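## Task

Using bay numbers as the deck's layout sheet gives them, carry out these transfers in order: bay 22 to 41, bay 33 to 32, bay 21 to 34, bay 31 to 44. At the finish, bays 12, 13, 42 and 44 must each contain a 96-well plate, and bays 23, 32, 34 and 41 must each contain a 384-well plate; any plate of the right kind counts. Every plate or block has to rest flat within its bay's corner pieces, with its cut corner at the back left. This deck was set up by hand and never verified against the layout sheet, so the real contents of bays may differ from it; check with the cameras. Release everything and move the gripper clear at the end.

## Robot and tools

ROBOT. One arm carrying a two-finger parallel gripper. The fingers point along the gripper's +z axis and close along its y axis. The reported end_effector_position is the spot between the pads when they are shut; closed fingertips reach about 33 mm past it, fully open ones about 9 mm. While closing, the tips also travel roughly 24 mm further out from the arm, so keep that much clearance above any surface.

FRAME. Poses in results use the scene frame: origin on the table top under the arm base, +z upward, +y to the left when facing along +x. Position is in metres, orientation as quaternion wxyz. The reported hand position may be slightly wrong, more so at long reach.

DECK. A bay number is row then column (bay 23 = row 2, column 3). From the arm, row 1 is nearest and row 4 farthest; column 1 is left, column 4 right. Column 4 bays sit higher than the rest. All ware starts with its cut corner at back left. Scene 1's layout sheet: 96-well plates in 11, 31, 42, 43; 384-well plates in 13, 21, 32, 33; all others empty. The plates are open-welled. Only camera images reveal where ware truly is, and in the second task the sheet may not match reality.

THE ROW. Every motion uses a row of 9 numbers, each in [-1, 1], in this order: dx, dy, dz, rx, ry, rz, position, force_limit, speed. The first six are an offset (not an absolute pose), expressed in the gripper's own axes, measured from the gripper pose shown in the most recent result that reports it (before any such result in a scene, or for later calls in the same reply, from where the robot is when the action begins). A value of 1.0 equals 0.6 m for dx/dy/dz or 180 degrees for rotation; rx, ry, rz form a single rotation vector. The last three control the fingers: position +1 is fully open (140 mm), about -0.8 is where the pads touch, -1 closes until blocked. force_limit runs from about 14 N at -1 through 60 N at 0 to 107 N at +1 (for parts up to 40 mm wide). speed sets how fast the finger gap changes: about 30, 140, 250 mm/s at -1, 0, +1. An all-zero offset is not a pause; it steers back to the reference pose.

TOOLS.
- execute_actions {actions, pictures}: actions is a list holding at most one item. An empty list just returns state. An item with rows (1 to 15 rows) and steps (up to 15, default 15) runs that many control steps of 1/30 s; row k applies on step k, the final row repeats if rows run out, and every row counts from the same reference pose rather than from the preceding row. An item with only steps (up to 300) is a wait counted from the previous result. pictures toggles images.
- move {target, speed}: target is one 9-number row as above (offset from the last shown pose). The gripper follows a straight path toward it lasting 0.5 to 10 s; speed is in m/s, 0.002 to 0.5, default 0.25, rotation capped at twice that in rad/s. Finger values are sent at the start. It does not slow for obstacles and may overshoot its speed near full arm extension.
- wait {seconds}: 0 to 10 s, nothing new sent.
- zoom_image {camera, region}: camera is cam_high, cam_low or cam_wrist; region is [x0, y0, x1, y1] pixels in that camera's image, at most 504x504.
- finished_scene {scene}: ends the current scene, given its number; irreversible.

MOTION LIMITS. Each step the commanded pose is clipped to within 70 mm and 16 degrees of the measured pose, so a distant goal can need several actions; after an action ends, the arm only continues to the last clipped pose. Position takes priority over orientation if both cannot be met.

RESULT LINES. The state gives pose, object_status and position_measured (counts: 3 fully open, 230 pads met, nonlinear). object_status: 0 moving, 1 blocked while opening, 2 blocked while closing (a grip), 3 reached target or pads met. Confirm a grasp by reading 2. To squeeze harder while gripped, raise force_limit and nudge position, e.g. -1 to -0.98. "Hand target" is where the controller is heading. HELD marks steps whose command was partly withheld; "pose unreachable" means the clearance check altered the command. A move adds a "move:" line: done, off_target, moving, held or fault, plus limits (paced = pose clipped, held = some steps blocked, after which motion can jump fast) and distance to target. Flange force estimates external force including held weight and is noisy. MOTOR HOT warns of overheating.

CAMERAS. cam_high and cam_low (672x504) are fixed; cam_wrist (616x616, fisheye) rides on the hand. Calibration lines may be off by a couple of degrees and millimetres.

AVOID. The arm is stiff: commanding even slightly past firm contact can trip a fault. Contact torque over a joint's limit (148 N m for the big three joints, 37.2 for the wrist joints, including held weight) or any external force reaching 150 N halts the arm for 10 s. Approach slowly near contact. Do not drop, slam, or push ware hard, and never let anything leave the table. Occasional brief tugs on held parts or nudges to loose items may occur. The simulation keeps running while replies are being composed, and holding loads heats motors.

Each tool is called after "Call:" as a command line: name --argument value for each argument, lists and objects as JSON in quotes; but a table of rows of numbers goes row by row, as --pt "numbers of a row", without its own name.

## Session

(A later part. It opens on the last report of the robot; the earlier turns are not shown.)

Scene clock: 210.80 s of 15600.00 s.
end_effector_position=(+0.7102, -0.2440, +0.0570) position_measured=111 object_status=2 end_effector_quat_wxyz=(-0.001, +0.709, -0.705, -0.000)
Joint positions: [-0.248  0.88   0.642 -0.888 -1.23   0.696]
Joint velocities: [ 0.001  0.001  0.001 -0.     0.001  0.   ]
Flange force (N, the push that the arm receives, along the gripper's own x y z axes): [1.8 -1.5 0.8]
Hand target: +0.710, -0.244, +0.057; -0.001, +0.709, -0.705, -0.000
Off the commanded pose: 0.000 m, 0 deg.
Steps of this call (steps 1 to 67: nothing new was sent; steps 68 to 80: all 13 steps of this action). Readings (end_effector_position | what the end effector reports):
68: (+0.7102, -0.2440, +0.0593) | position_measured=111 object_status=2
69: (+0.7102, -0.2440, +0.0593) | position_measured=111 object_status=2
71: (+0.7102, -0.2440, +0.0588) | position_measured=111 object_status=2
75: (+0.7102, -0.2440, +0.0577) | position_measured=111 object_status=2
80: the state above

Call:
execute_actions --actions '[{"rows": [[0,0,0.0004,0,0,0,-0.98,0.2,-1],[0,0,0.0006,0,0,0,-0.98,0.2,-1],[0,0,0.0008,0,0,0,-0.98,0.2,-1],[0,0,0.001,0,0,0,-0.98,0.2,-1]], "steps": 9}]' --pictures false

Scene clock: 212.73 s of 15600.00 s.
end_effector_position=(+0.7102, -0.2440, +0.0564) position_measured=111 object_status=2 end_effector_quat_wxyz=(-0.001, +0.709, -0.705, -0.000)
Joint positions: [-0.247  0.881  0.643 -0.888 -1.229  0.696]
Joint velocities: [ 0.001  0.     0.002 -0.    -0.001 -0.   ]
Flange force (N, the push that the arm receives, along the gripper's own x y z axes): [2.0 -2.1 0.9]
Hand target: +0.710, -0.244, +0.056; -0.001, +0.709, -0.705, -0.000
Off the commanded pose: 0.000 m, 0 deg.
Steps of this call (steps 1 to 49: nothing new was sent; steps 50 to 58: all 9 steps of this action). Readings (end_effector_position | what the end effector reports):
50: (+0.7102, -0.2440, +0.0569) | position_measured=111 object_status=2
51: (+0.7102, -0.2440, +0.0568) | position_measured=111 object_status=2
53: (+0.7102, -0.2440, +0.0566) | position_measured=111 object_status=2
57: (+0.7102, -0.2440, +0.0564) | position_measured=111 object_status=2
58: the state above

Call:
execute_actions --actions '[{"rows": [[0,0,0.0002,0,0,0,-0.98,0.2,-1],[0,0,0.0004,0,0,0,-0.98,0.2,-1],[0,0,0.0006,0,0,0,-0.98,0.2,-1],[0,0,0.0007,0,0,0,-0.98,0.2,-1]], "steps": 9}]' --pictures false

Scene clock: 214.37 s of 15600.00 s.
end_effector_position=(+0.7102, -0.2440, +0.0560) position_measured=111 object_status=2 end_effector_quat_wxyz=(-0.001, +0.709, -0.705, -0.000)
Joint positions: [-0.247  0.881  0.643 -0.888 -1.229  0.696]
Joint velocities: [ 0.     0.    -0.002 -0.     0.    -0.   ]
Flange force (N, the push that the arm receives, along the gripper's own x y z axes): [2.8 -4.7 0.6]
Hand target: +0.710, -0.244, +0.056; -0.001, +0.709, -0.705, -0.000
Off the commanded pose: 0.000 m, 0 deg.
Steps of this call (steps 1 to 40: nothing new was sent; steps 41 to 49: all 9 steps of this action). Readings (end_effector_position | what the end effector reports):
41: (+0.7102, -0.2440, +0.0564) | position_measured=111 object_status=2
42: (+0.7102, -0.2440, +0.0563) | position_measured=111 object_status=2
44: (+0.7102, -0.2440, +0.0561) | position_measured=111 object_status=2
48: (+0.7102, -0.2440, +0.0560) | position_measured=111 object_status=2
49: the state above

Call:
execute_actions --actions '[{"rows": [[0,0,0.0002,0,0,0,-0.98,0.2,-1],[0,0,0.0004,0,0,0,-0.98,0.2,-1],[0,0,0.0006,0,0,0,-0.98,0.2,-1],[0,0,0.0007,0,0,0,-0.98,0.2,-1]], "steps": 9}]' --pictures true

Call:
zoom_image --camera "cam_wrist" --region '[244, 228, 300, 268]'

Call:
zoom_image --camera "cam_wrist" --region '[324, 236, 380, 276]'

Scene clock: 217.40 s of 15600.00 s.
end_effector_position=(+0.7103, -0.2440, +0.0556) position_measured=111 object_status=2 end_effector_quat_wxyz=(-0.001, +0.709, -0.705, -0.000)
Joint positions: [-0.246  0.882  0.643 -0.888 -1.228  0.696]
Joint velocities: [ 0.     0.    -0.     0.    -0.001 -0.   ]
Flange force (N, the push that the arm receives, along the gripper's own x y z axes): [0.8 -2.1 -10.2]
Hand target: +0.710, -0.244, +0.056; -0.001, +0.709, -0.705, -0.000
Off the commanded pose: 0.000 m, 0 deg.
Steps of this call (steps 1 to 82: nothing new was sent; steps 83 to 91: all 9 steps of this action). Readings (end_effector_position | what the end effector reports):
83: (+0.7102, -0.2440, +0.0559) | position_measured=111 object_status=2
84: (+0.7102, -0.2440, +0.0559) | position_measured=111 object_status=2
86: (+0.7102, -0.2440, +0.0558) | position_measured=111 object_status=2
90: (+0.7103, -0.2440, +0.0557) | position_measured=111 object_status=2
91: the state above
camera_calibration (this result's frames):
cam_wrist: T_world_to_cam=[[-0.989196, -0.143968, 0.0276457, 0.656556], [-0.125058, 0.92711, 0.353309, 0.303428], [-0.0764959, 0.346035, -0.935098, 0.371456], [0, 0, 0, 1]] pos_world=[0.715824, -0.315325, 0.221993]

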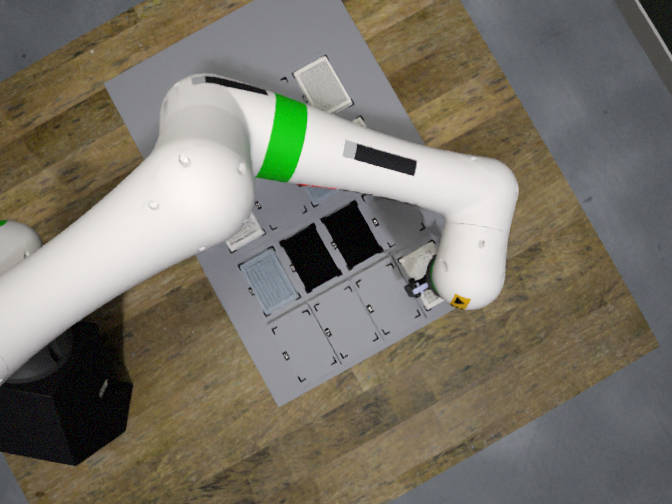

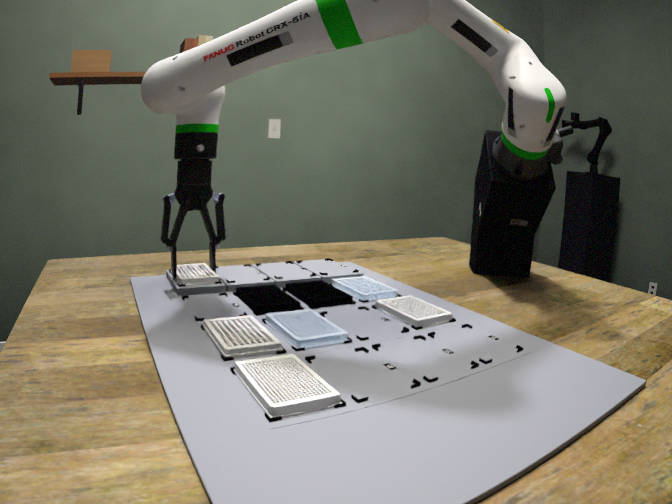

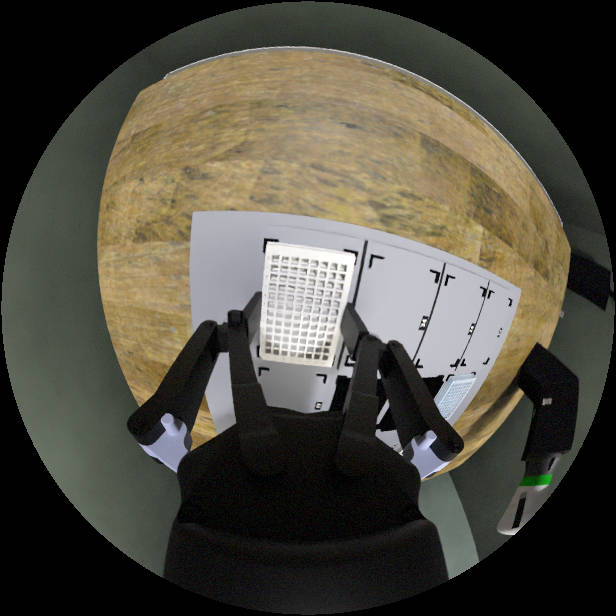

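Region (244, 228, 300, 268) of cam_wrist's 616x616 image, scaled by 9.000, with more detail than that image has; it fills the top 360 rows of this view, and the rest is white.

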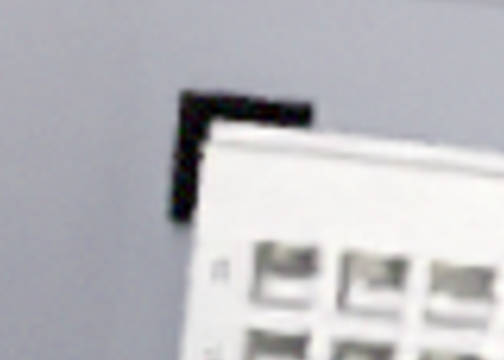

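Region (324, 236, 380, 276) of cam_wrist's 616x616 image, scaled by 9.000, with more detail than that image has; it fills the top 360 rows of this view, and the rest is white.

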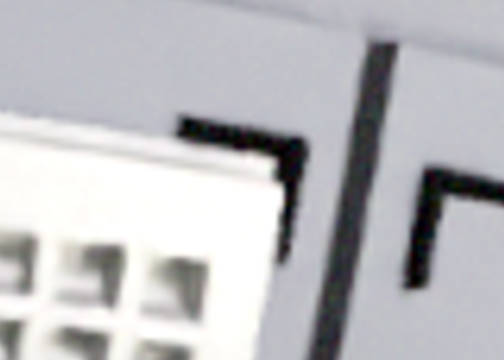

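Call:
execute_actions --actions '[{"rows": [[0,0,0,0,0,0,0.40,0.1,-0.4],[0,0,0.0002,0,0,0,0.40,0.1,-0.4],[0,0,0.0004,0,0,0,0.40,0.1,-0.4]], "steps": 10}]' --pictures false

Call:
move --target '[0, 0, -0.021, 0, 0, 0, 0.40, 0.1, -0.4]' --speed 0.06

Call:
move --target '[-0.2749, 0.1772, 0, 0, 0, 0, 0.40, 0.1, -0.4]' --speed 0.25

Call:
move --target '[0, 0, 0.026, 0, 0, 0, 0.40, 0.1, -0.4]' --speed 0.06

Call:
zoom_image --camera "cam_wrist" --region '[244, 228, 300, 268]'

Call:
zoom_image --camera "cam_wrist" --region '[324, 236, 380, 276]'

Scene clock: 222.17 s of 15600.00 s.
end_effector_position=(+0.7102, -0.2440, +0.0553) position_measured=78 object_status=0 end_effector_quat_wxyz=(-0.001, +0.709, -0.705, -0.000)
Joint positions: [-0.246  0.882  0.643 -0.888 -1.228  0.696]
Joint velocities: [ 0.     0.    -0.001  0.001 -0.    -0.   ]
Flange force (N, the push that the arm receives, along the gripper's own x y z axes): [3.3 -2.6 1.4]
Hand target: +0.710, -0.244, +0.055; -0.001, +0.709, -0.705, -0.000
Off the commanded pose: 0.000 m, 0 deg.
Steps of this call (steps 1 to 90: nothing new was sent; then 1.43 s passed at rest; steps 91 to 100: all 10 steps of this action). Readings (end_effector_position | what the end effector reports):
91: (+0.7102, -0.2440, +0.0556) | position_measured=111 object_status=0
92: (+0.7102, -0.2440, +0.0555) | position_measured=111 object_status=0
94: (+0.7102, -0.2440, +0.0553) | position_measured=97 object_status=0
98: (+0.7102, -0.2440, +0.0553) | position_measured=79 object_status=0
100: the state above

Scene clock: 223.10 s of 15600.00 s.
end_effector_position=(+0.7102, -0.2440, +0.0678) position_measured=78 object_status=3 end_effector_quat_wxyz=(-0.001, +0.709, -0.705, -0.000)
Joint positions: [-0.259  0.869  0.64  -0.885 -1.244  0.696]
Joint velocities: [-0.    -0.    -0.001 -0.    -0.001  0.   ]
Flange force (N, the push that the arm receives, along the gripper's own x y z axes): [1.9 -2.6 0.4]
Hand target: +0.710, -0.244, +0.068; -0.001, +0.709, -0.705, -0.000
Off the commanded pose: 0.000 m, 0 deg.
move: done
camera_calibration (this result's frames):
cam_wrist: T_world_to_cam=[[-0.989188, -0.144015, 0.0276847, 0.656106], [-0.12507, 0.927023, 0.353532, 0.29905], [-0.0765784, 0.346247, -0.935013, 0.382915], [0, 0, 0, 1]] pos_world=[0.715737, -0.31532, 0.234143]

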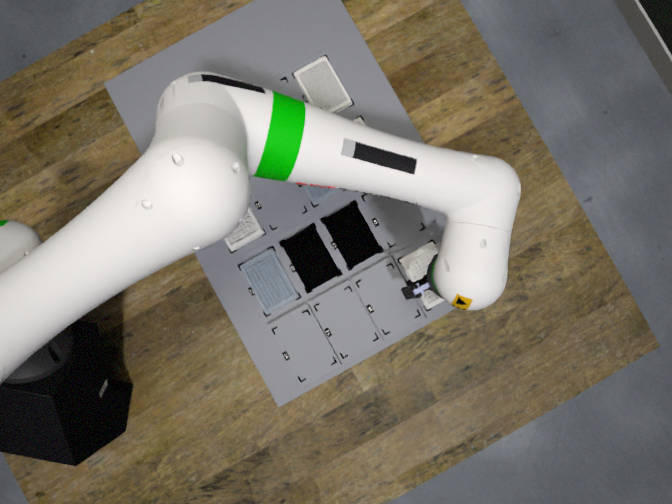

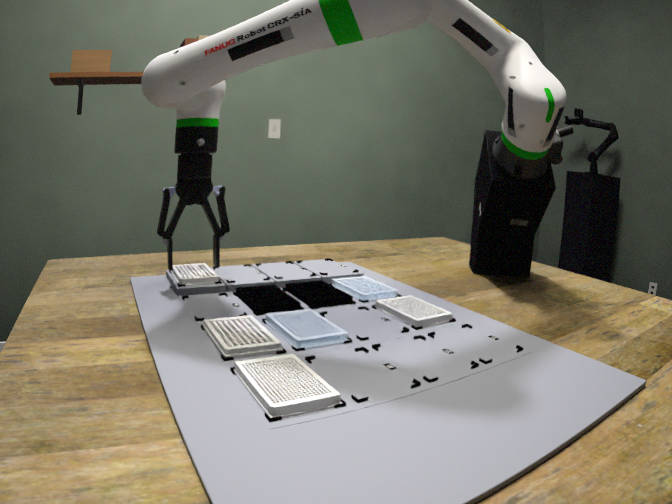

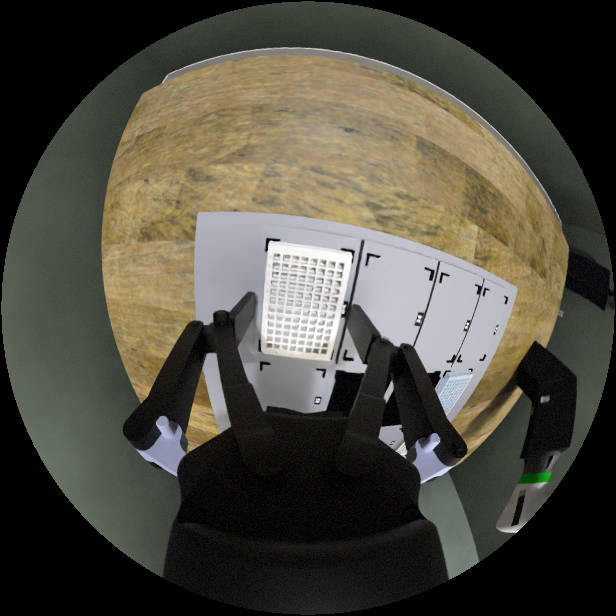

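Scene clock: 224.37 s of 15600.00 s.
end_effector_position=(+0.6020, -0.0801, +0.0677) position_measured=78 object_status=3 end_effector_quat_wxyz=(-0.001, +0.709, -0.705, -0.000)
Joint positions: [-0.115  0.432  0.052 -0.945 -1.043  0.735]
Joint velocities: [ 0.001 -0.002 -0.001  0.001  0.001 -0.001]
Flange force (N, the push that the arm receives, along the gripper's own x y z axes): [-1.6 1.8 0.2]
Hand target: +0.602, -0.080, +0.068; -0.001, +0.709, -0.705, -0.000
Off the commanded pose: 0.001 m, 0 deg.
move: done
camera_calibration (this result's frames):
cam_wrist: T_world_to_cam=[[-0.989238, -0.143683, 0.0276117, 0.572832], [-0.124785, 0.927063, 0.35353, 0.133508], [-0.0763942, 0.34628, -0.935015, 0.317648], [0, 0, 0, 1]] pos_world=[0.607594, -0.151459, 0.233989]

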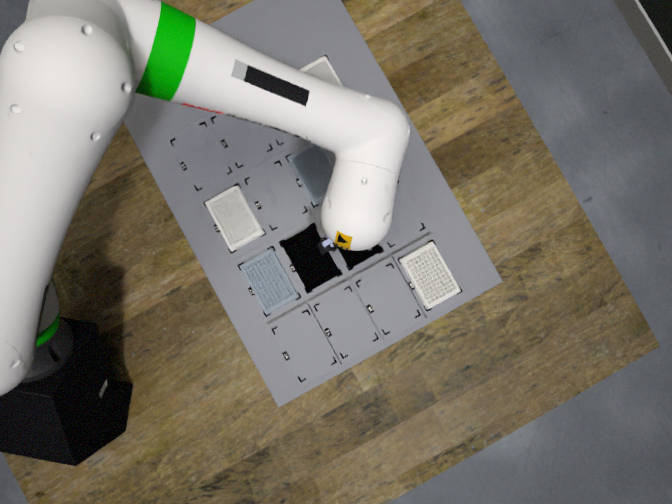

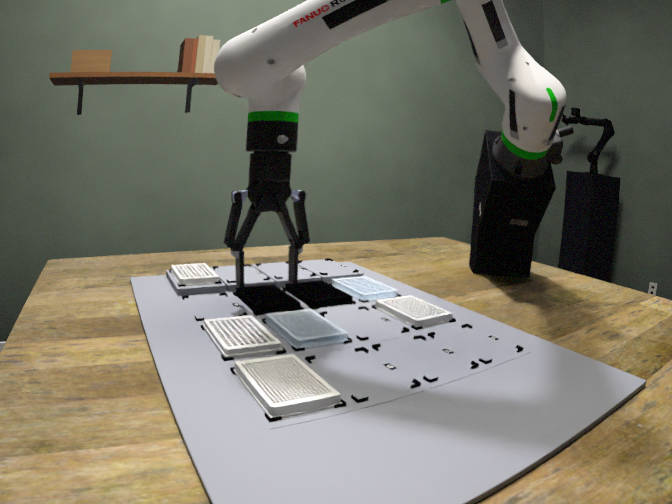

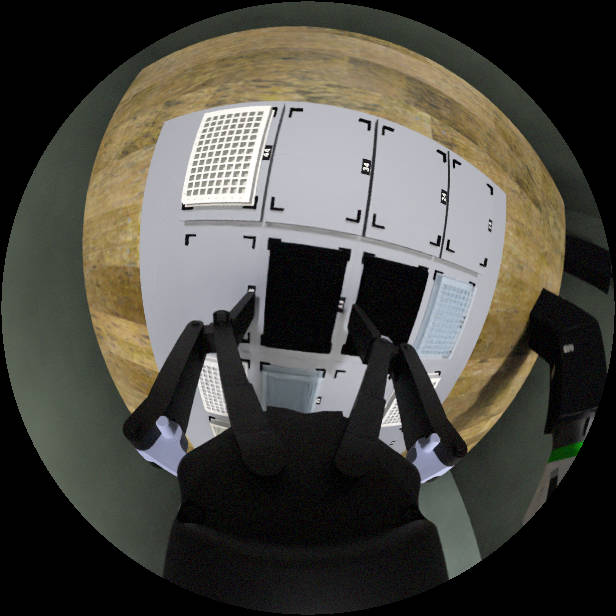

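Scene clock: 225.10 s of 15600.00 s.
end_effector_position=(+0.6021, -0.0801, +0.0521) position_measured=78 object_status=3 end_effector_quat_wxyz=(-0.001, +0.709, -0.705, -0.000)
Joint positions: [-0.096  0.453  0.056 -0.954 -1.02   0.739]
Joint velocities: [ 0.001  0.     0.001 -0.     0.003  0.   ]
Flange force (N, the push that the arm receives, along the gripper's own x y z axes): [1.0 -0.8 0.4]
Hand target: +0.602, -0.080, +0.052; -0.001, +0.709, -0.705, -0.000
Off the commanded pose: 0.000 m, 0 deg.
move: done
camera_calibration (this result's frames):
cam_wrist: T_world_to_cam=[[-0.98924, -0.143675, 0.0276099, 0.573299], [-0.12478, 0.927076, 0.353496, 0.139011], [-0.076385, 0.346247, -0.935028, 0.303107], [0, 0, 0, 1]] pos_world=[0.607629, -0.151455, 0.218445]

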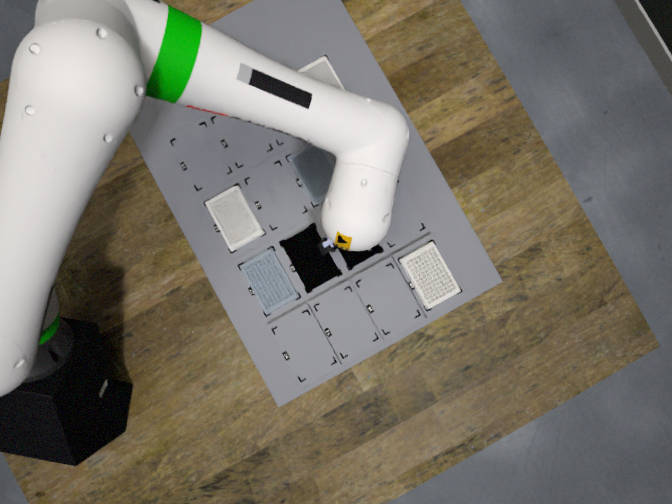

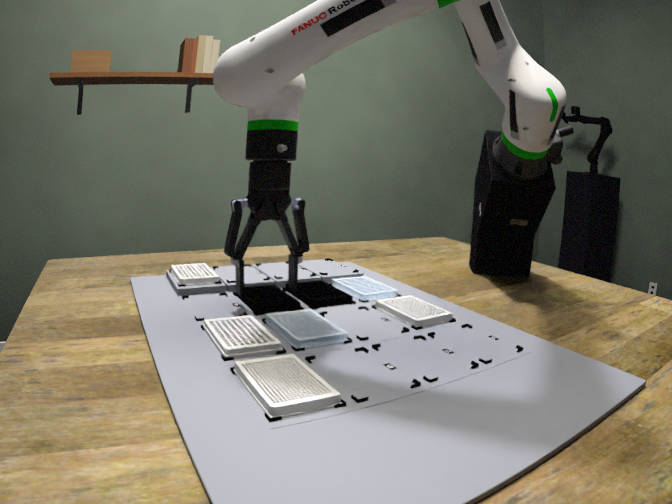

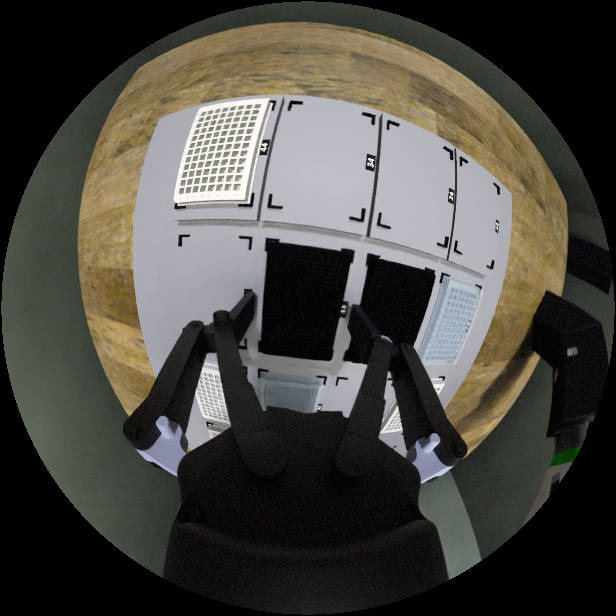

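Region (244, 228, 300, 268) of cam_wrist's 616x616 image, scaled by 9.000, with more detail than that image has; it fills the top 360 rows of this view, and the rest is white.

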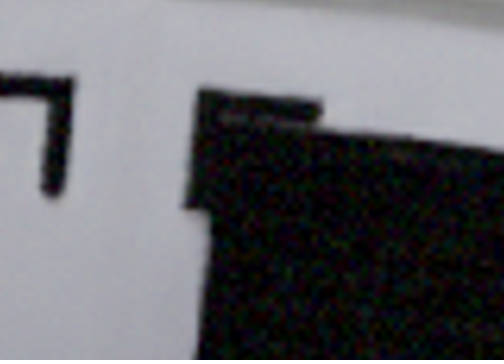

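Region (324, 236, 380, 276) of cam_wrist's 616x616 image, scaled by 9.000, with more detail than that image has; it fills the top 360 rows of this view, and the rest is white.

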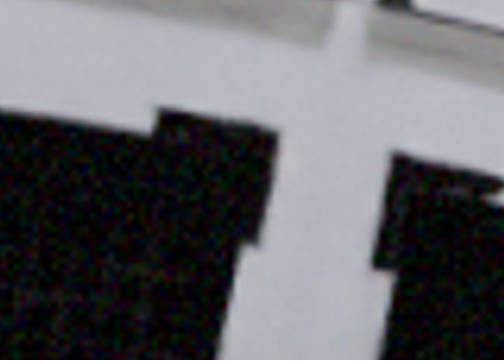

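Call:
move --target '[0.0003, -0.0005, 0.0180, 0, 0, 0, 0.40, 0.1, -0.4]' --speed 0.04

Call:
execute_actions --actions '[{"rows": [[0,0,0,0,0,0,-1,-1,-0.6]], "steps": 13}]' --pictures true

Call:
zoom_image --camera "cam_wrist" --region '[244, 228, 300, 268]'

Call:
zoom_image --camera "cam_wrist" --region '[324, 236, 380, 276]'

Scene clock: 230.27 s of 15600.00 s.
end_effector_position=(+0.6024, -0.0803, +0.0414) position_measured=78 object_status=3 end_effector_quat_wxyz=(-0.001, +0.709, -0.705, -0.000)
Joint positions: [-0.084  0.468  0.061 -0.96  -1.004  0.741]
Joint velocities: [ 0.001  0.001  0.    -0.     0.001 -0.   ]
Flange force (N, the push that the arm receives, along the gripper's own x y z axes): [2.0 -2.0 1.0]
Hand target: +0.602, -0.080, +0.041; -0.001, +0.709, -0.705, -0.000
Off the commanded pose: 0.000 m, 0 deg.
After step 90, 1.47 s passed at rest.
move: done
camera_calibration (this result's frames):
cam_wrist: T_world_to_cam=[[-0.989241, -0.143667, 0.0276106, 0.573895], [-0.124774, 0.927085, 0.353474, 0.143016], [-0.0763799, 0.346226, -0.935037, 0.293139], [0, 0, 0, 1]] pos_world=[0.607955, -0.151631, 0.207697]

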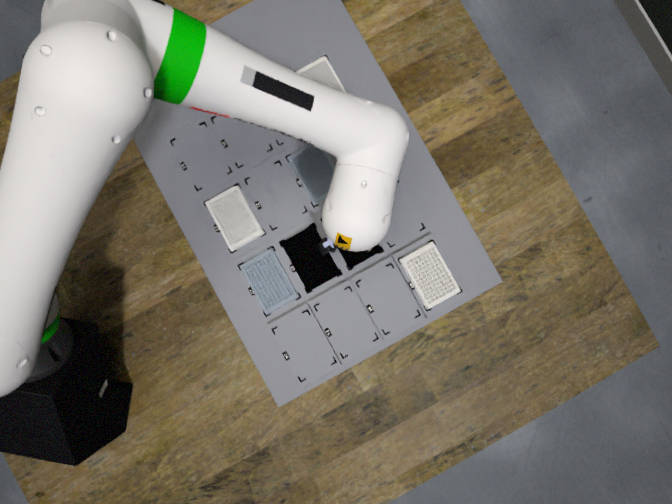

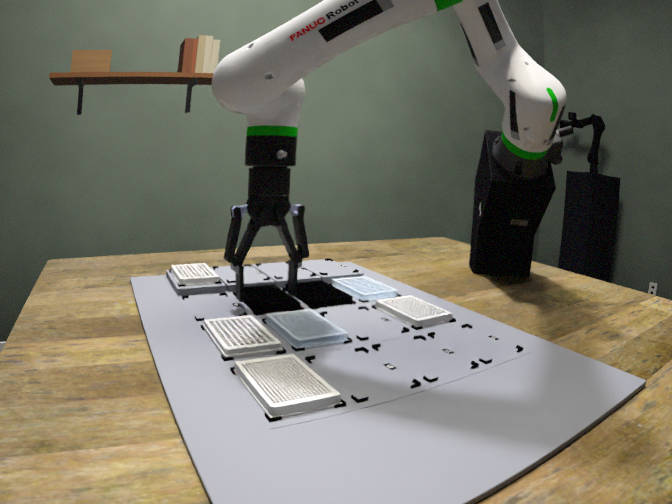

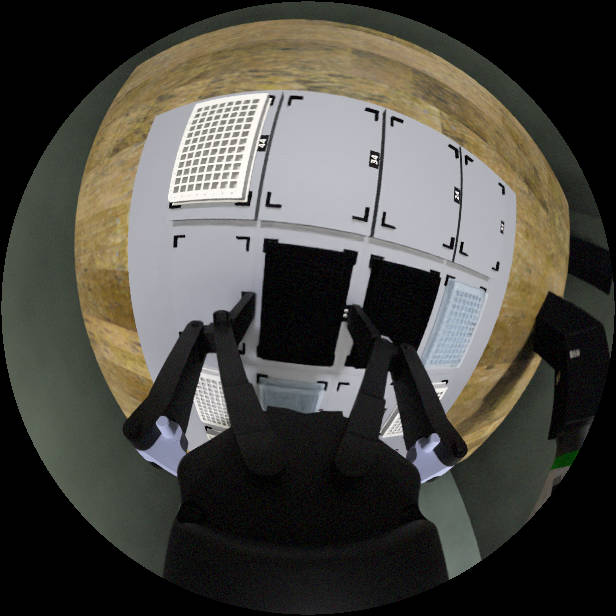

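Scene clock: 230.70 s of 15600.00 s.
end_effector_position=(+0.6024, -0.0803, +0.0414) position_measured=105 object_status=0 end_effector_quat_wxyz=(-0.001, +0.709, -0.705, -0.000)
Joint positions: [-0.084  0.468  0.061 -0.96  -1.004  0.741]
Joint velocities: [-0.001 -0.    -0.001 -0.001 -0.003  0.   ]
Flange force (N, the push that the arm receives, along the gripper's own x y z axes): [3.2 -2.2 -5.1]
Hand target: +0.602, -0.080, +0.041; -0.001, +0.709, -0.705, -0.000
Off the commanded pose: 0.000 m, 0 deg.
Steps of this call (steps 1 to 13: all 13 steps of this action). Readings (end_effector_position | what the end effector reports):
1: (+0.6024, -0.0803, +0.0413) | position_measured=78 object_status=0
2: (+0.6024, -0.0803, +0.0413) | position_measured=80 object_status=0
4: (+0.6024, -0.0803, +0.0413) | position_measured=88 object_status=0
8: (+0.6024, -0.0803, +0.0414) | position_measured=104 object_status=0
13: the state above
camera_calibration (this result's frames):
cam_wrist: T_world_to_cam=[[-0.989238, -0.143692, 0.0275791, 0.573919], [-0.124809, 0.927083, 0.353467, 0.143038], [-0.0763584, 0.346221, -0.93504, 0.293122], [0, 0, 0, 1]] pos_world=[0.607978, -0.151626, 0.207694]

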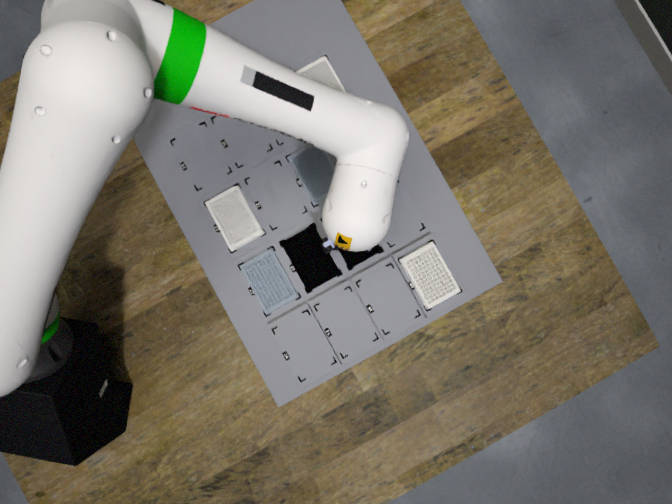

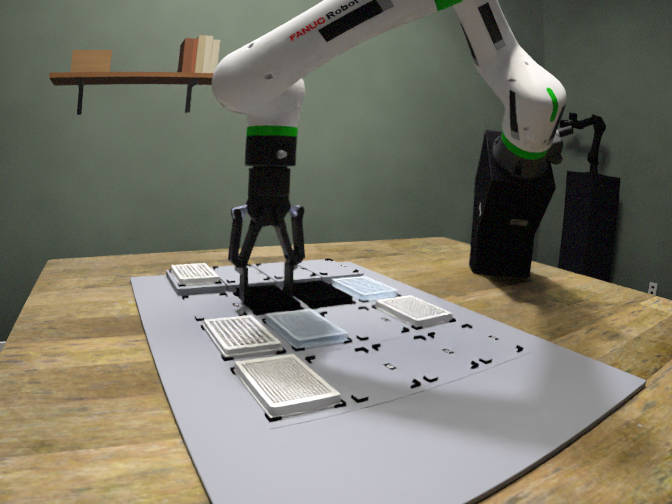

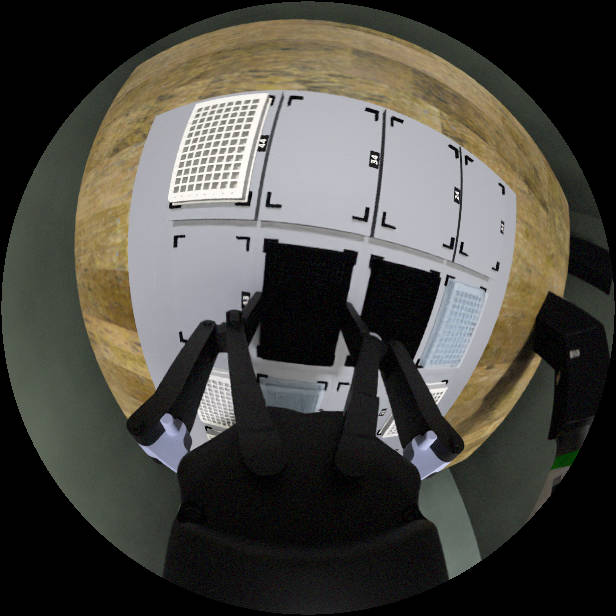

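Region (244, 228, 300, 268) of cam_wrist's 616x616 image, scaled by 9.000, with more detail than that image has; it fills the top 360 rows of this view, and the rest is white.

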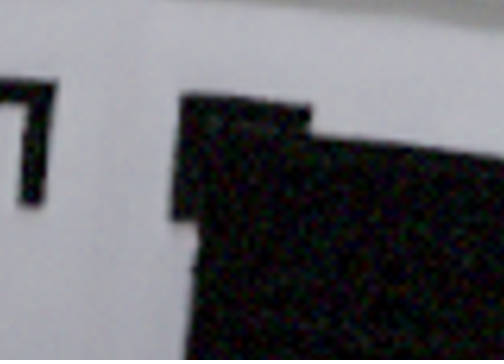

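Region (324, 236, 380, 276) of cam_wrist's 616x616 image, scaled by 9.000, with more detail than that image has; it fills the top 360 rows of this view, and the rest is white.

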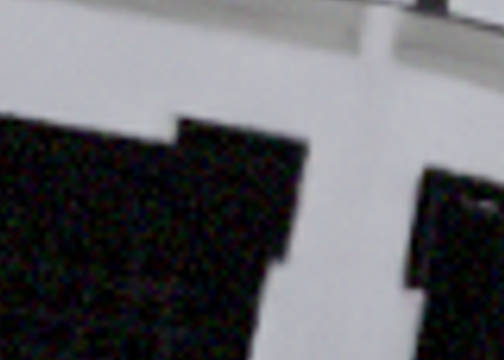

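Call:
execute_actions --actions '[{"rows": [[0,0,-0.0004,0,0,0,-0.98,0.2,-1],[0,0,-0.0006,0,0,0,-0.98,0.2,-1],[0,0,-0.0009,0,0,0,-0.98,0.2,-1],[0,0,-0.0011,0,0,0,-0.98,0.2,-1],[0,0,-0.0013,0,0,0,-0.98,0.2,-1]], "steps": 10}]' --pictures false

Call:
move --target '[0, 0, -0.037, 0, 0, 0, -0.98, 0.2, -1]' --speed 0.07

Call:
move --target '[0.2736, 0.0022, 0, 0, 0, 0, -0.98, 0.2, -1]' --speed 0.22

Call:
zoom_image --camera "cam_wrist" --region '[244, 228, 300, 268]'

Call:
zoom_image --camera "cam_wrist" --region '[324, 236, 380, 276]'

Scene clock: 238.60 s of 15600.00 s.
end_effector_position=(+0.6024, -0.0802, +0.0420) position_measured=111 object_status=2 end_effector_quat_wxyz=(-0.001, +0.709, -0.705, -0.000)
Joint positions: [-0.085  0.467  0.061 -0.96  -1.005  0.741]
Joint velocities: [-0.001 -0.001  0.     0.003 -0.    -0.   ]
Flange force (N, the push that the arm receives, along the gripper's own x y z axes): [2.8 -2.7 1.3]
Hand target: +0.602, -0.080, +0.042; -0.001, +0.709, -0.705, -0.000
Off the commanded pose: 0.000 m, 0 deg.
Steps of this call (steps 1 to 90: nothing new was sent; then 4.57 s passed at rest; steps 91 to 100: all 10 steps of this action). Readings (end_effector_position | what the end effector reports):
91: (+0.6025, -0.0804, +0.0415) | position_measured=105 object_status=0
92: (+0.6025, -0.0804, +0.0416) | position_measured=111 object_status=0
94: (+0.6025, -0.0804, +0.0417) | position_measured=111 object_status=0
98: (+0.6024, -0.0802, +0.0419) | position_measured=111 object_status=2
100: the state above

Scene clock: 239.57 s of 15600.00 s.
end_effector_position=(+0.6024, -0.0803, +0.0642) position_measured=111 object_status=2 end_effector_quat_wxyz=(-0.001, +0.709, -0.705, -0.000)
Joint positions: [-0.111  0.437  0.054 -0.947 -1.039  0.735]
Joint velocities: [-0.001 -0.    -0.003  0.    -0.    -0.   ]
Flange force (N, the push that the arm receives, along the gripper's own x y z axes): [0.3 -0.5 -0.7]
Hand target: +0.602, -0.080, +0.064; -0.001, +0.709, -0.705, -0.000
Off the commanded pose: 0.000 m, 0 deg.
move: done
camera_calibration (this result's frames):
cam_wrist: T_world_to_cam=[[-0.98924, -0.143677, 0.0275999, 0.573208], [-0.124782, 0.927057, 0.353545, 0.134912], [-0.0763831, 0.346297, -0.93501, 0.31453], [0, 0, 0, 1]] pos_world=[0.607899, -0.151635, 0.230571]

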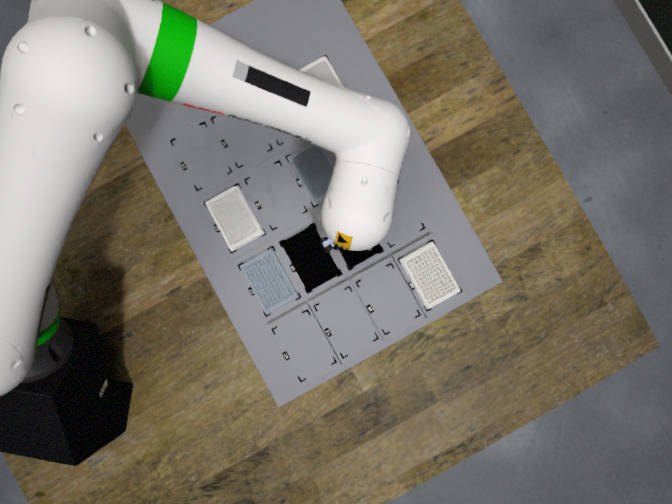

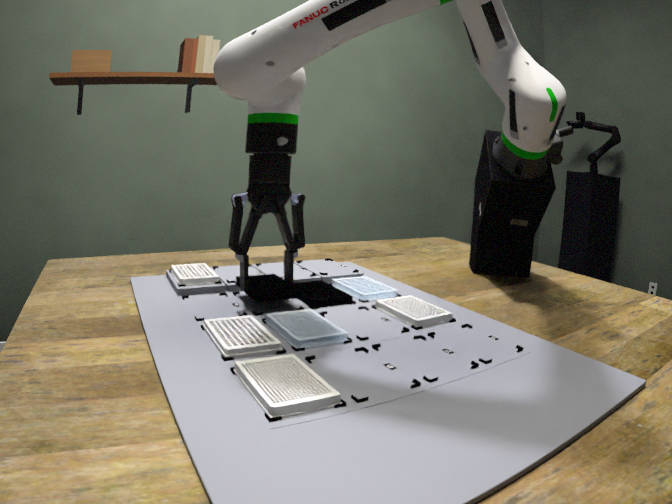

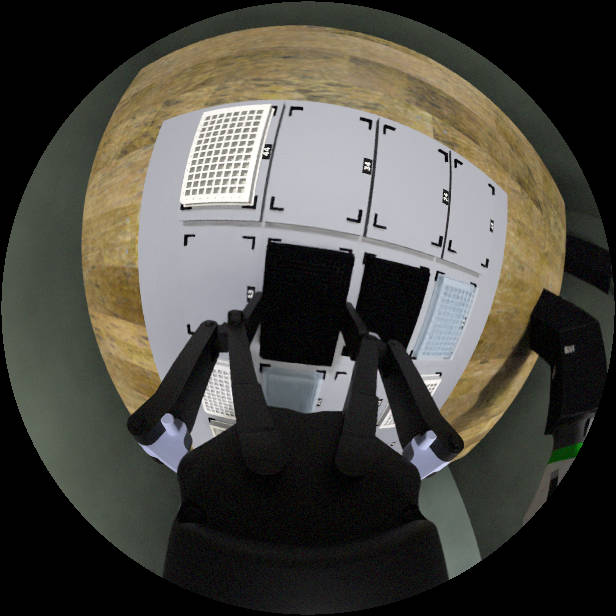

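Scene clock: 240.77 s of 15600.00 s.
end_effector_position=(+0.6028, -0.2442, +0.0641) position_measured=111 object_status=2 end_effector_quat_wxyz=(-0.001, +0.709, -0.705, -0.000)
Joint positions: [-0.303  0.754  0.303 -0.951 -1.142  0.913]
Joint velocities: [-0.001  0.001  0.002 -0.001 -0.     0.   ]
Flange force (N, the push that the arm receives, along the gripper's own x y z axes): [1.5 -2.8 1.0]
Hand target: +0.603, -0.244, +0.064; -0.001, +0.709, -0.705, -0.000
Off the commanded pose: 0.001 m, 0 deg.
move: done
camera_calibration (this result's frames):
cam_wrist: T_world_to_cam=[[-0.989233, -0.143802, 0.0271947, 0.550145], [-0.125028, 0.926971, 0.353684, 0.287041], [-0.0760691, 0.346476, -0.934969, 0.371076], [0, 0, 0, 1]] pos_world=[0.608337, -0.315536, 0.230462]

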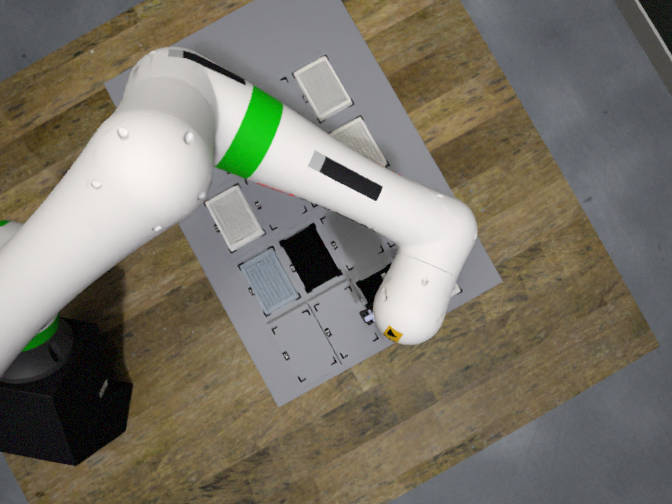

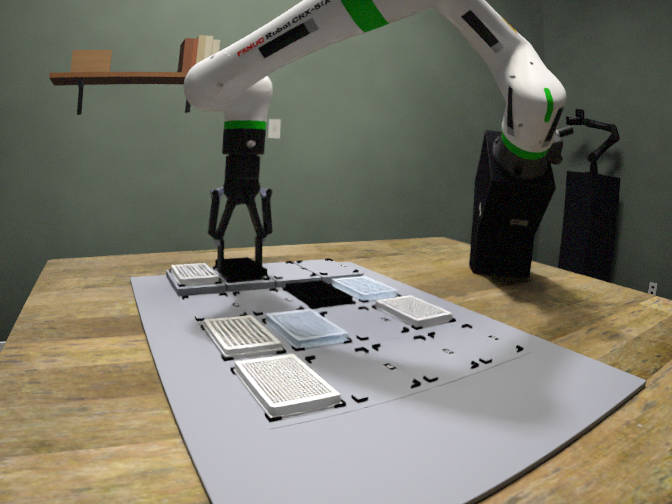

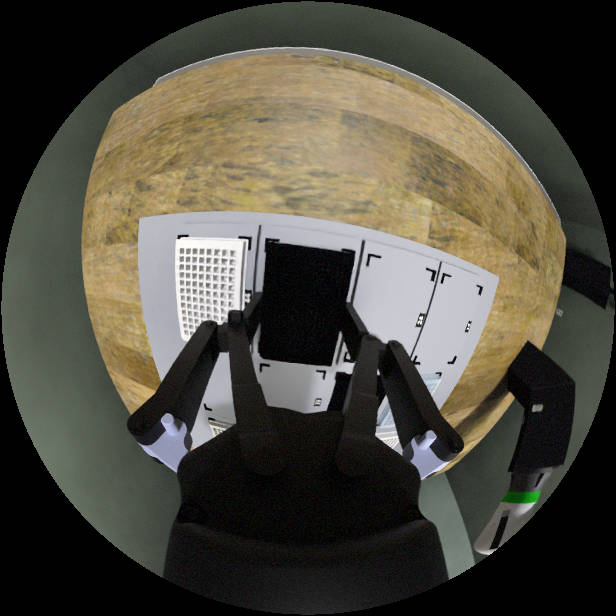

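Region (244, 228, 300, 268) of cam_wrist's 616x616 image, scaled by 9.000, with more detail than that image has; it fills the top 360 rows of this view, and the rest is white.

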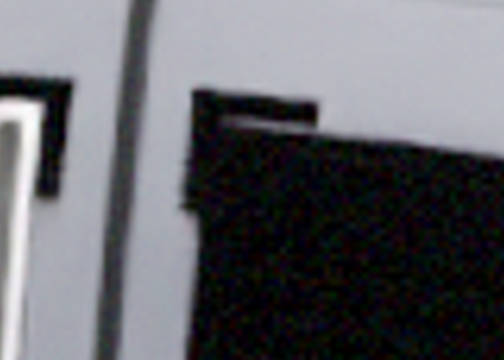

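Region (324, 236, 380, 276) of cam_wrist's 616x616 image, scaled by 9.000, with more detail than that image has; it fills the top 360 rows of this view, and the rest is white.

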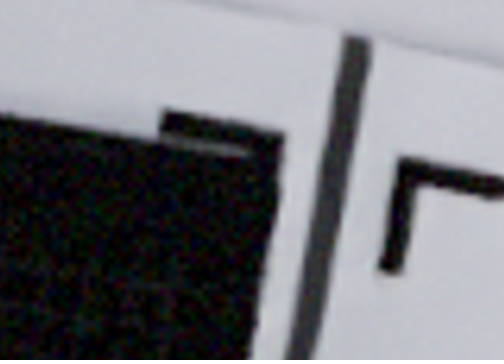

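Call:
execute_actions --actions '[{"rows": [[0.0003,-0.0002,0.0004,0,0,0,-0.98,0.2,-1],[0.0006,-0.0004,0.001,0,0,0,-0.98,0.2,-1],[0.0006,-0.0004,0.0018,0,0,0,-0.98,0.2,-1],[0.0006,-0.0004,0.0026,0,0,0,-0.98,0.2,-1],[0.0006,-0.0004,0.0034,0,0,0,-0.98,0.2,-1],[0.0006,-0.0004,0.0042,0,0,0,-0.98,0.2,-1],[0.0006,-0.0004,0.005,0,0,0,-0.98,0.2,-1],[0.0006,-0.0004,0.0058,0,0,0,-0.98,0.2,-1],[0.0006,-0.0004,0.0066,0,0,0,-0.98,0.2,-1],[0.0006,-0.0004,0.0074,0,0,0,-0.98,0.2,-1],[0.0006,-0.0004,0.0081,0,0,0,-0.98,0.2,-1],[0.0006,-0.0004,0.0087,0,0,0,-0.98,0.2,-1]], "steps": 15}]' --pictures true

Call:
zoom_image --camera "cam_wrist" --region '[244, 228, 300, 268]'

Call:
zoom_image --camera "cam_wrist" --region '[324, 236, 380, 276]'

Scene clock: 248.57 s of 15600.00 s.
end_effector_position=(+0.6031, -0.2445, +0.0591) position_measured=111 object_status=2 end_effector_quat_wxyz=(-0.001, +0.709, -0.705, -0.000)
Joint positions: [-0.297  0.76   0.306 -0.954 -1.135  0.913]
Joint velocities: [ 0.002  0.003 -0.001 -0.002  0.004  0.001]
Flange force (N, the push that the arm receives, along the gripper's own x y z axes): [3.6 -3.3 2.8]
Hand target: +0.603, -0.245, +0.059; -0.001, +0.709, -0.705, -0.000
Off the commanded pose: 0.000 m, 0 deg.
Steps of this call (steps 1 to 90: nothing new was sent; then 4.30 s passed at rest; steps 91 to 105: all 15 steps of this action). Readings (end_effector_position | what the end effector reports):
91: (+0.6028, -0.2442, +0.0641) | position_measured=111 object_status=2
92: (+0.6029, -0.2443, +0.0641) | position_measured=111 object_status=2
94: (+0.6028, -0.2445, +0.0636) | position_measured=111 object_status=2
98: (+0.6029, -0.2447, +0.0618) | position_measured=111 object_status=2
105: the state above
camera_calibration (this result's frames):
cam_wrist: T_world_to_cam=[[-0.989233, -0.143789, 0.0272604, 0.550456], [-0.124995, 0.926984, 0.353663, 0.289198], [-0.0761228, 0.346447, -0.934976, 0.366494], [0, 0, 0, 1]] pos_world=[0.608576, -0.315903, 0.225379]

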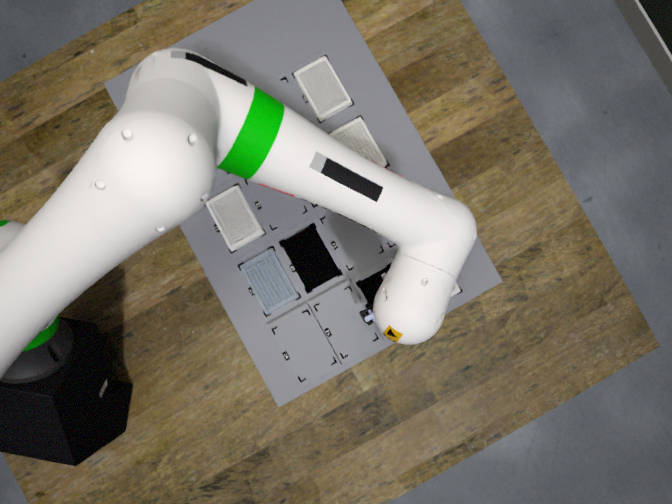

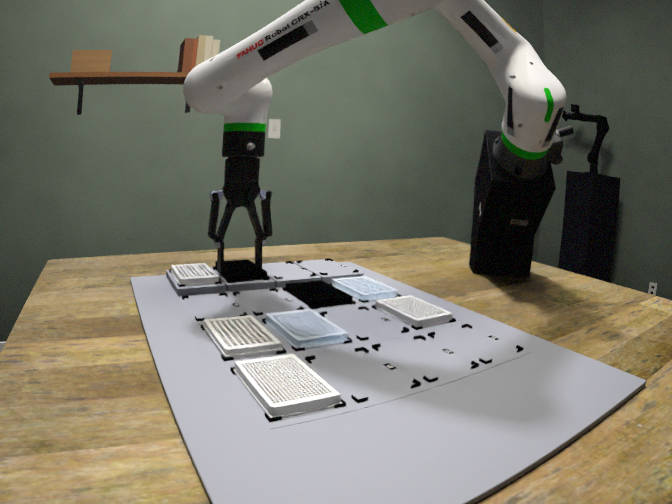

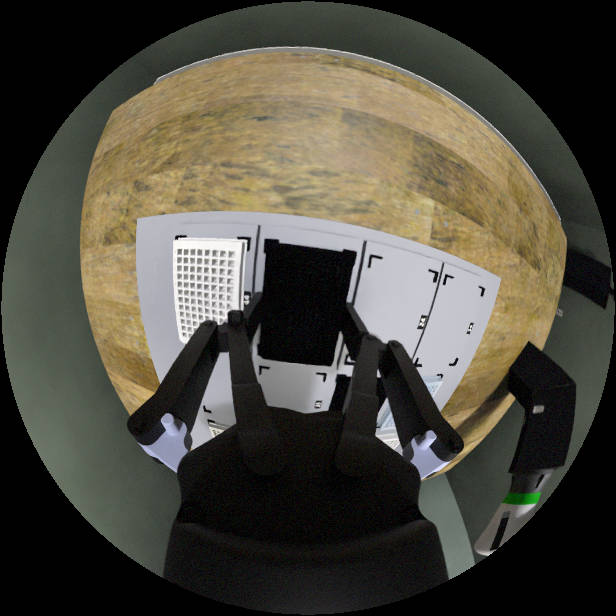

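Region (244, 228, 300, 268) of cam_wrist's 616x616 image, scaled by 9.000, with more detail than that image has; it fills the top 360 rows of this view, and the rest is white.

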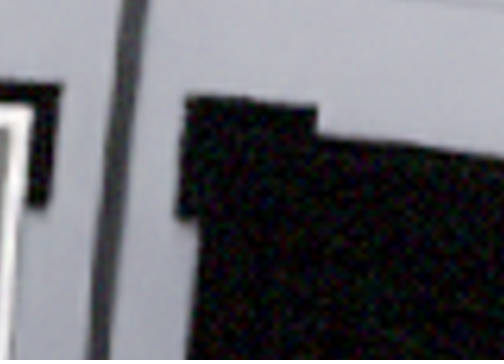

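Region (324, 236, 380, 276) of cam_wrist's 616x616 image, scaled by 9.000, with more detail than that image has; it fills the top 360 rows of this view, and the rest is white.

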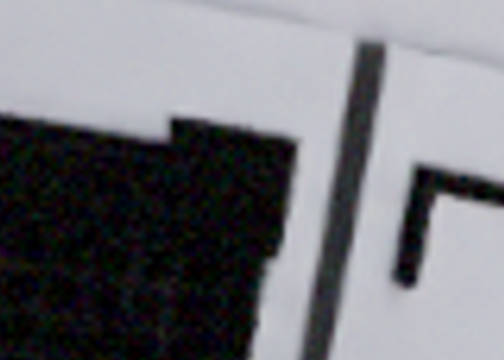

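Call:
execute_actions --actions '[{"rows": [[0,0,0.0006,0,0,0,-0.98,0.2,-1],[0,0,0.001,0,0,0,-0.98,0.2,-1],[0,0,0.0015,0,0,0,-0.98,0.2,-1],[0,0,0.002,0,0,0,-0.98,0.2,-1],[0,0,0.0025,0,0,0,-0.98,0.2,-1],[0,0,0.003,0,0,0,-0.98,0.2,-1],[0,0,0.0034,0,0,0,-0.98,0.2,-1],[0,0,0.0038,0,0,0,-0.98,0.2,-1],[0,0,0.0041,0,0,0,-0.98,0.2,-1],[0,0,0.0044,0,0,0,-0.98,0.2,-1],[0,0,0.0046,0,0,0,-0.98,0.2,-1]], "steps": 15}]' --pictures false

Scene clock: 252.37 s of 15600.00 s.
end_effector_position=(+0.6031, -0.2445, +0.0563) position_measured=111 object_status=2 end_effector_quat_wxyz=(-0.001, +0.709, -0.705, -0.000)
Joint positions: [-0.294  0.764  0.306 -0.955 -1.132  0.914]
Joint velocities: [-0.     0.    -0.002  0.001 -0.    -0.   ]
Flange force (N, the push that the arm receives, along the gripper's own x y z axes): [0.7 -1.5 0.0]
Hand target: +0.603, -0.245, +0.056; -0.001, +0.709, -0.705, -0.000
Off the commanded pose: 0.000 m, 0 deg.
Steps of this call (steps 1 to 90: nothing new was sent; then 0.30 s passed at rest; steps 91 to 105: all 15 steps of this action). Readings (end_effector_position | what the end effector reports):
91: (+0.6031, -0.2445, +0.0589) | position_measured=111 object_status=2
92: (+0.6031, -0.2445, +0.0588) | position_measured=111 object_status=2
94: (+0.6031, -0.2445, +0.0584) | position_measured=111 object_status=2
98: (+0.6031, -0.2445, +0.0573) | position_measured=111 object_status=2
105: the state above


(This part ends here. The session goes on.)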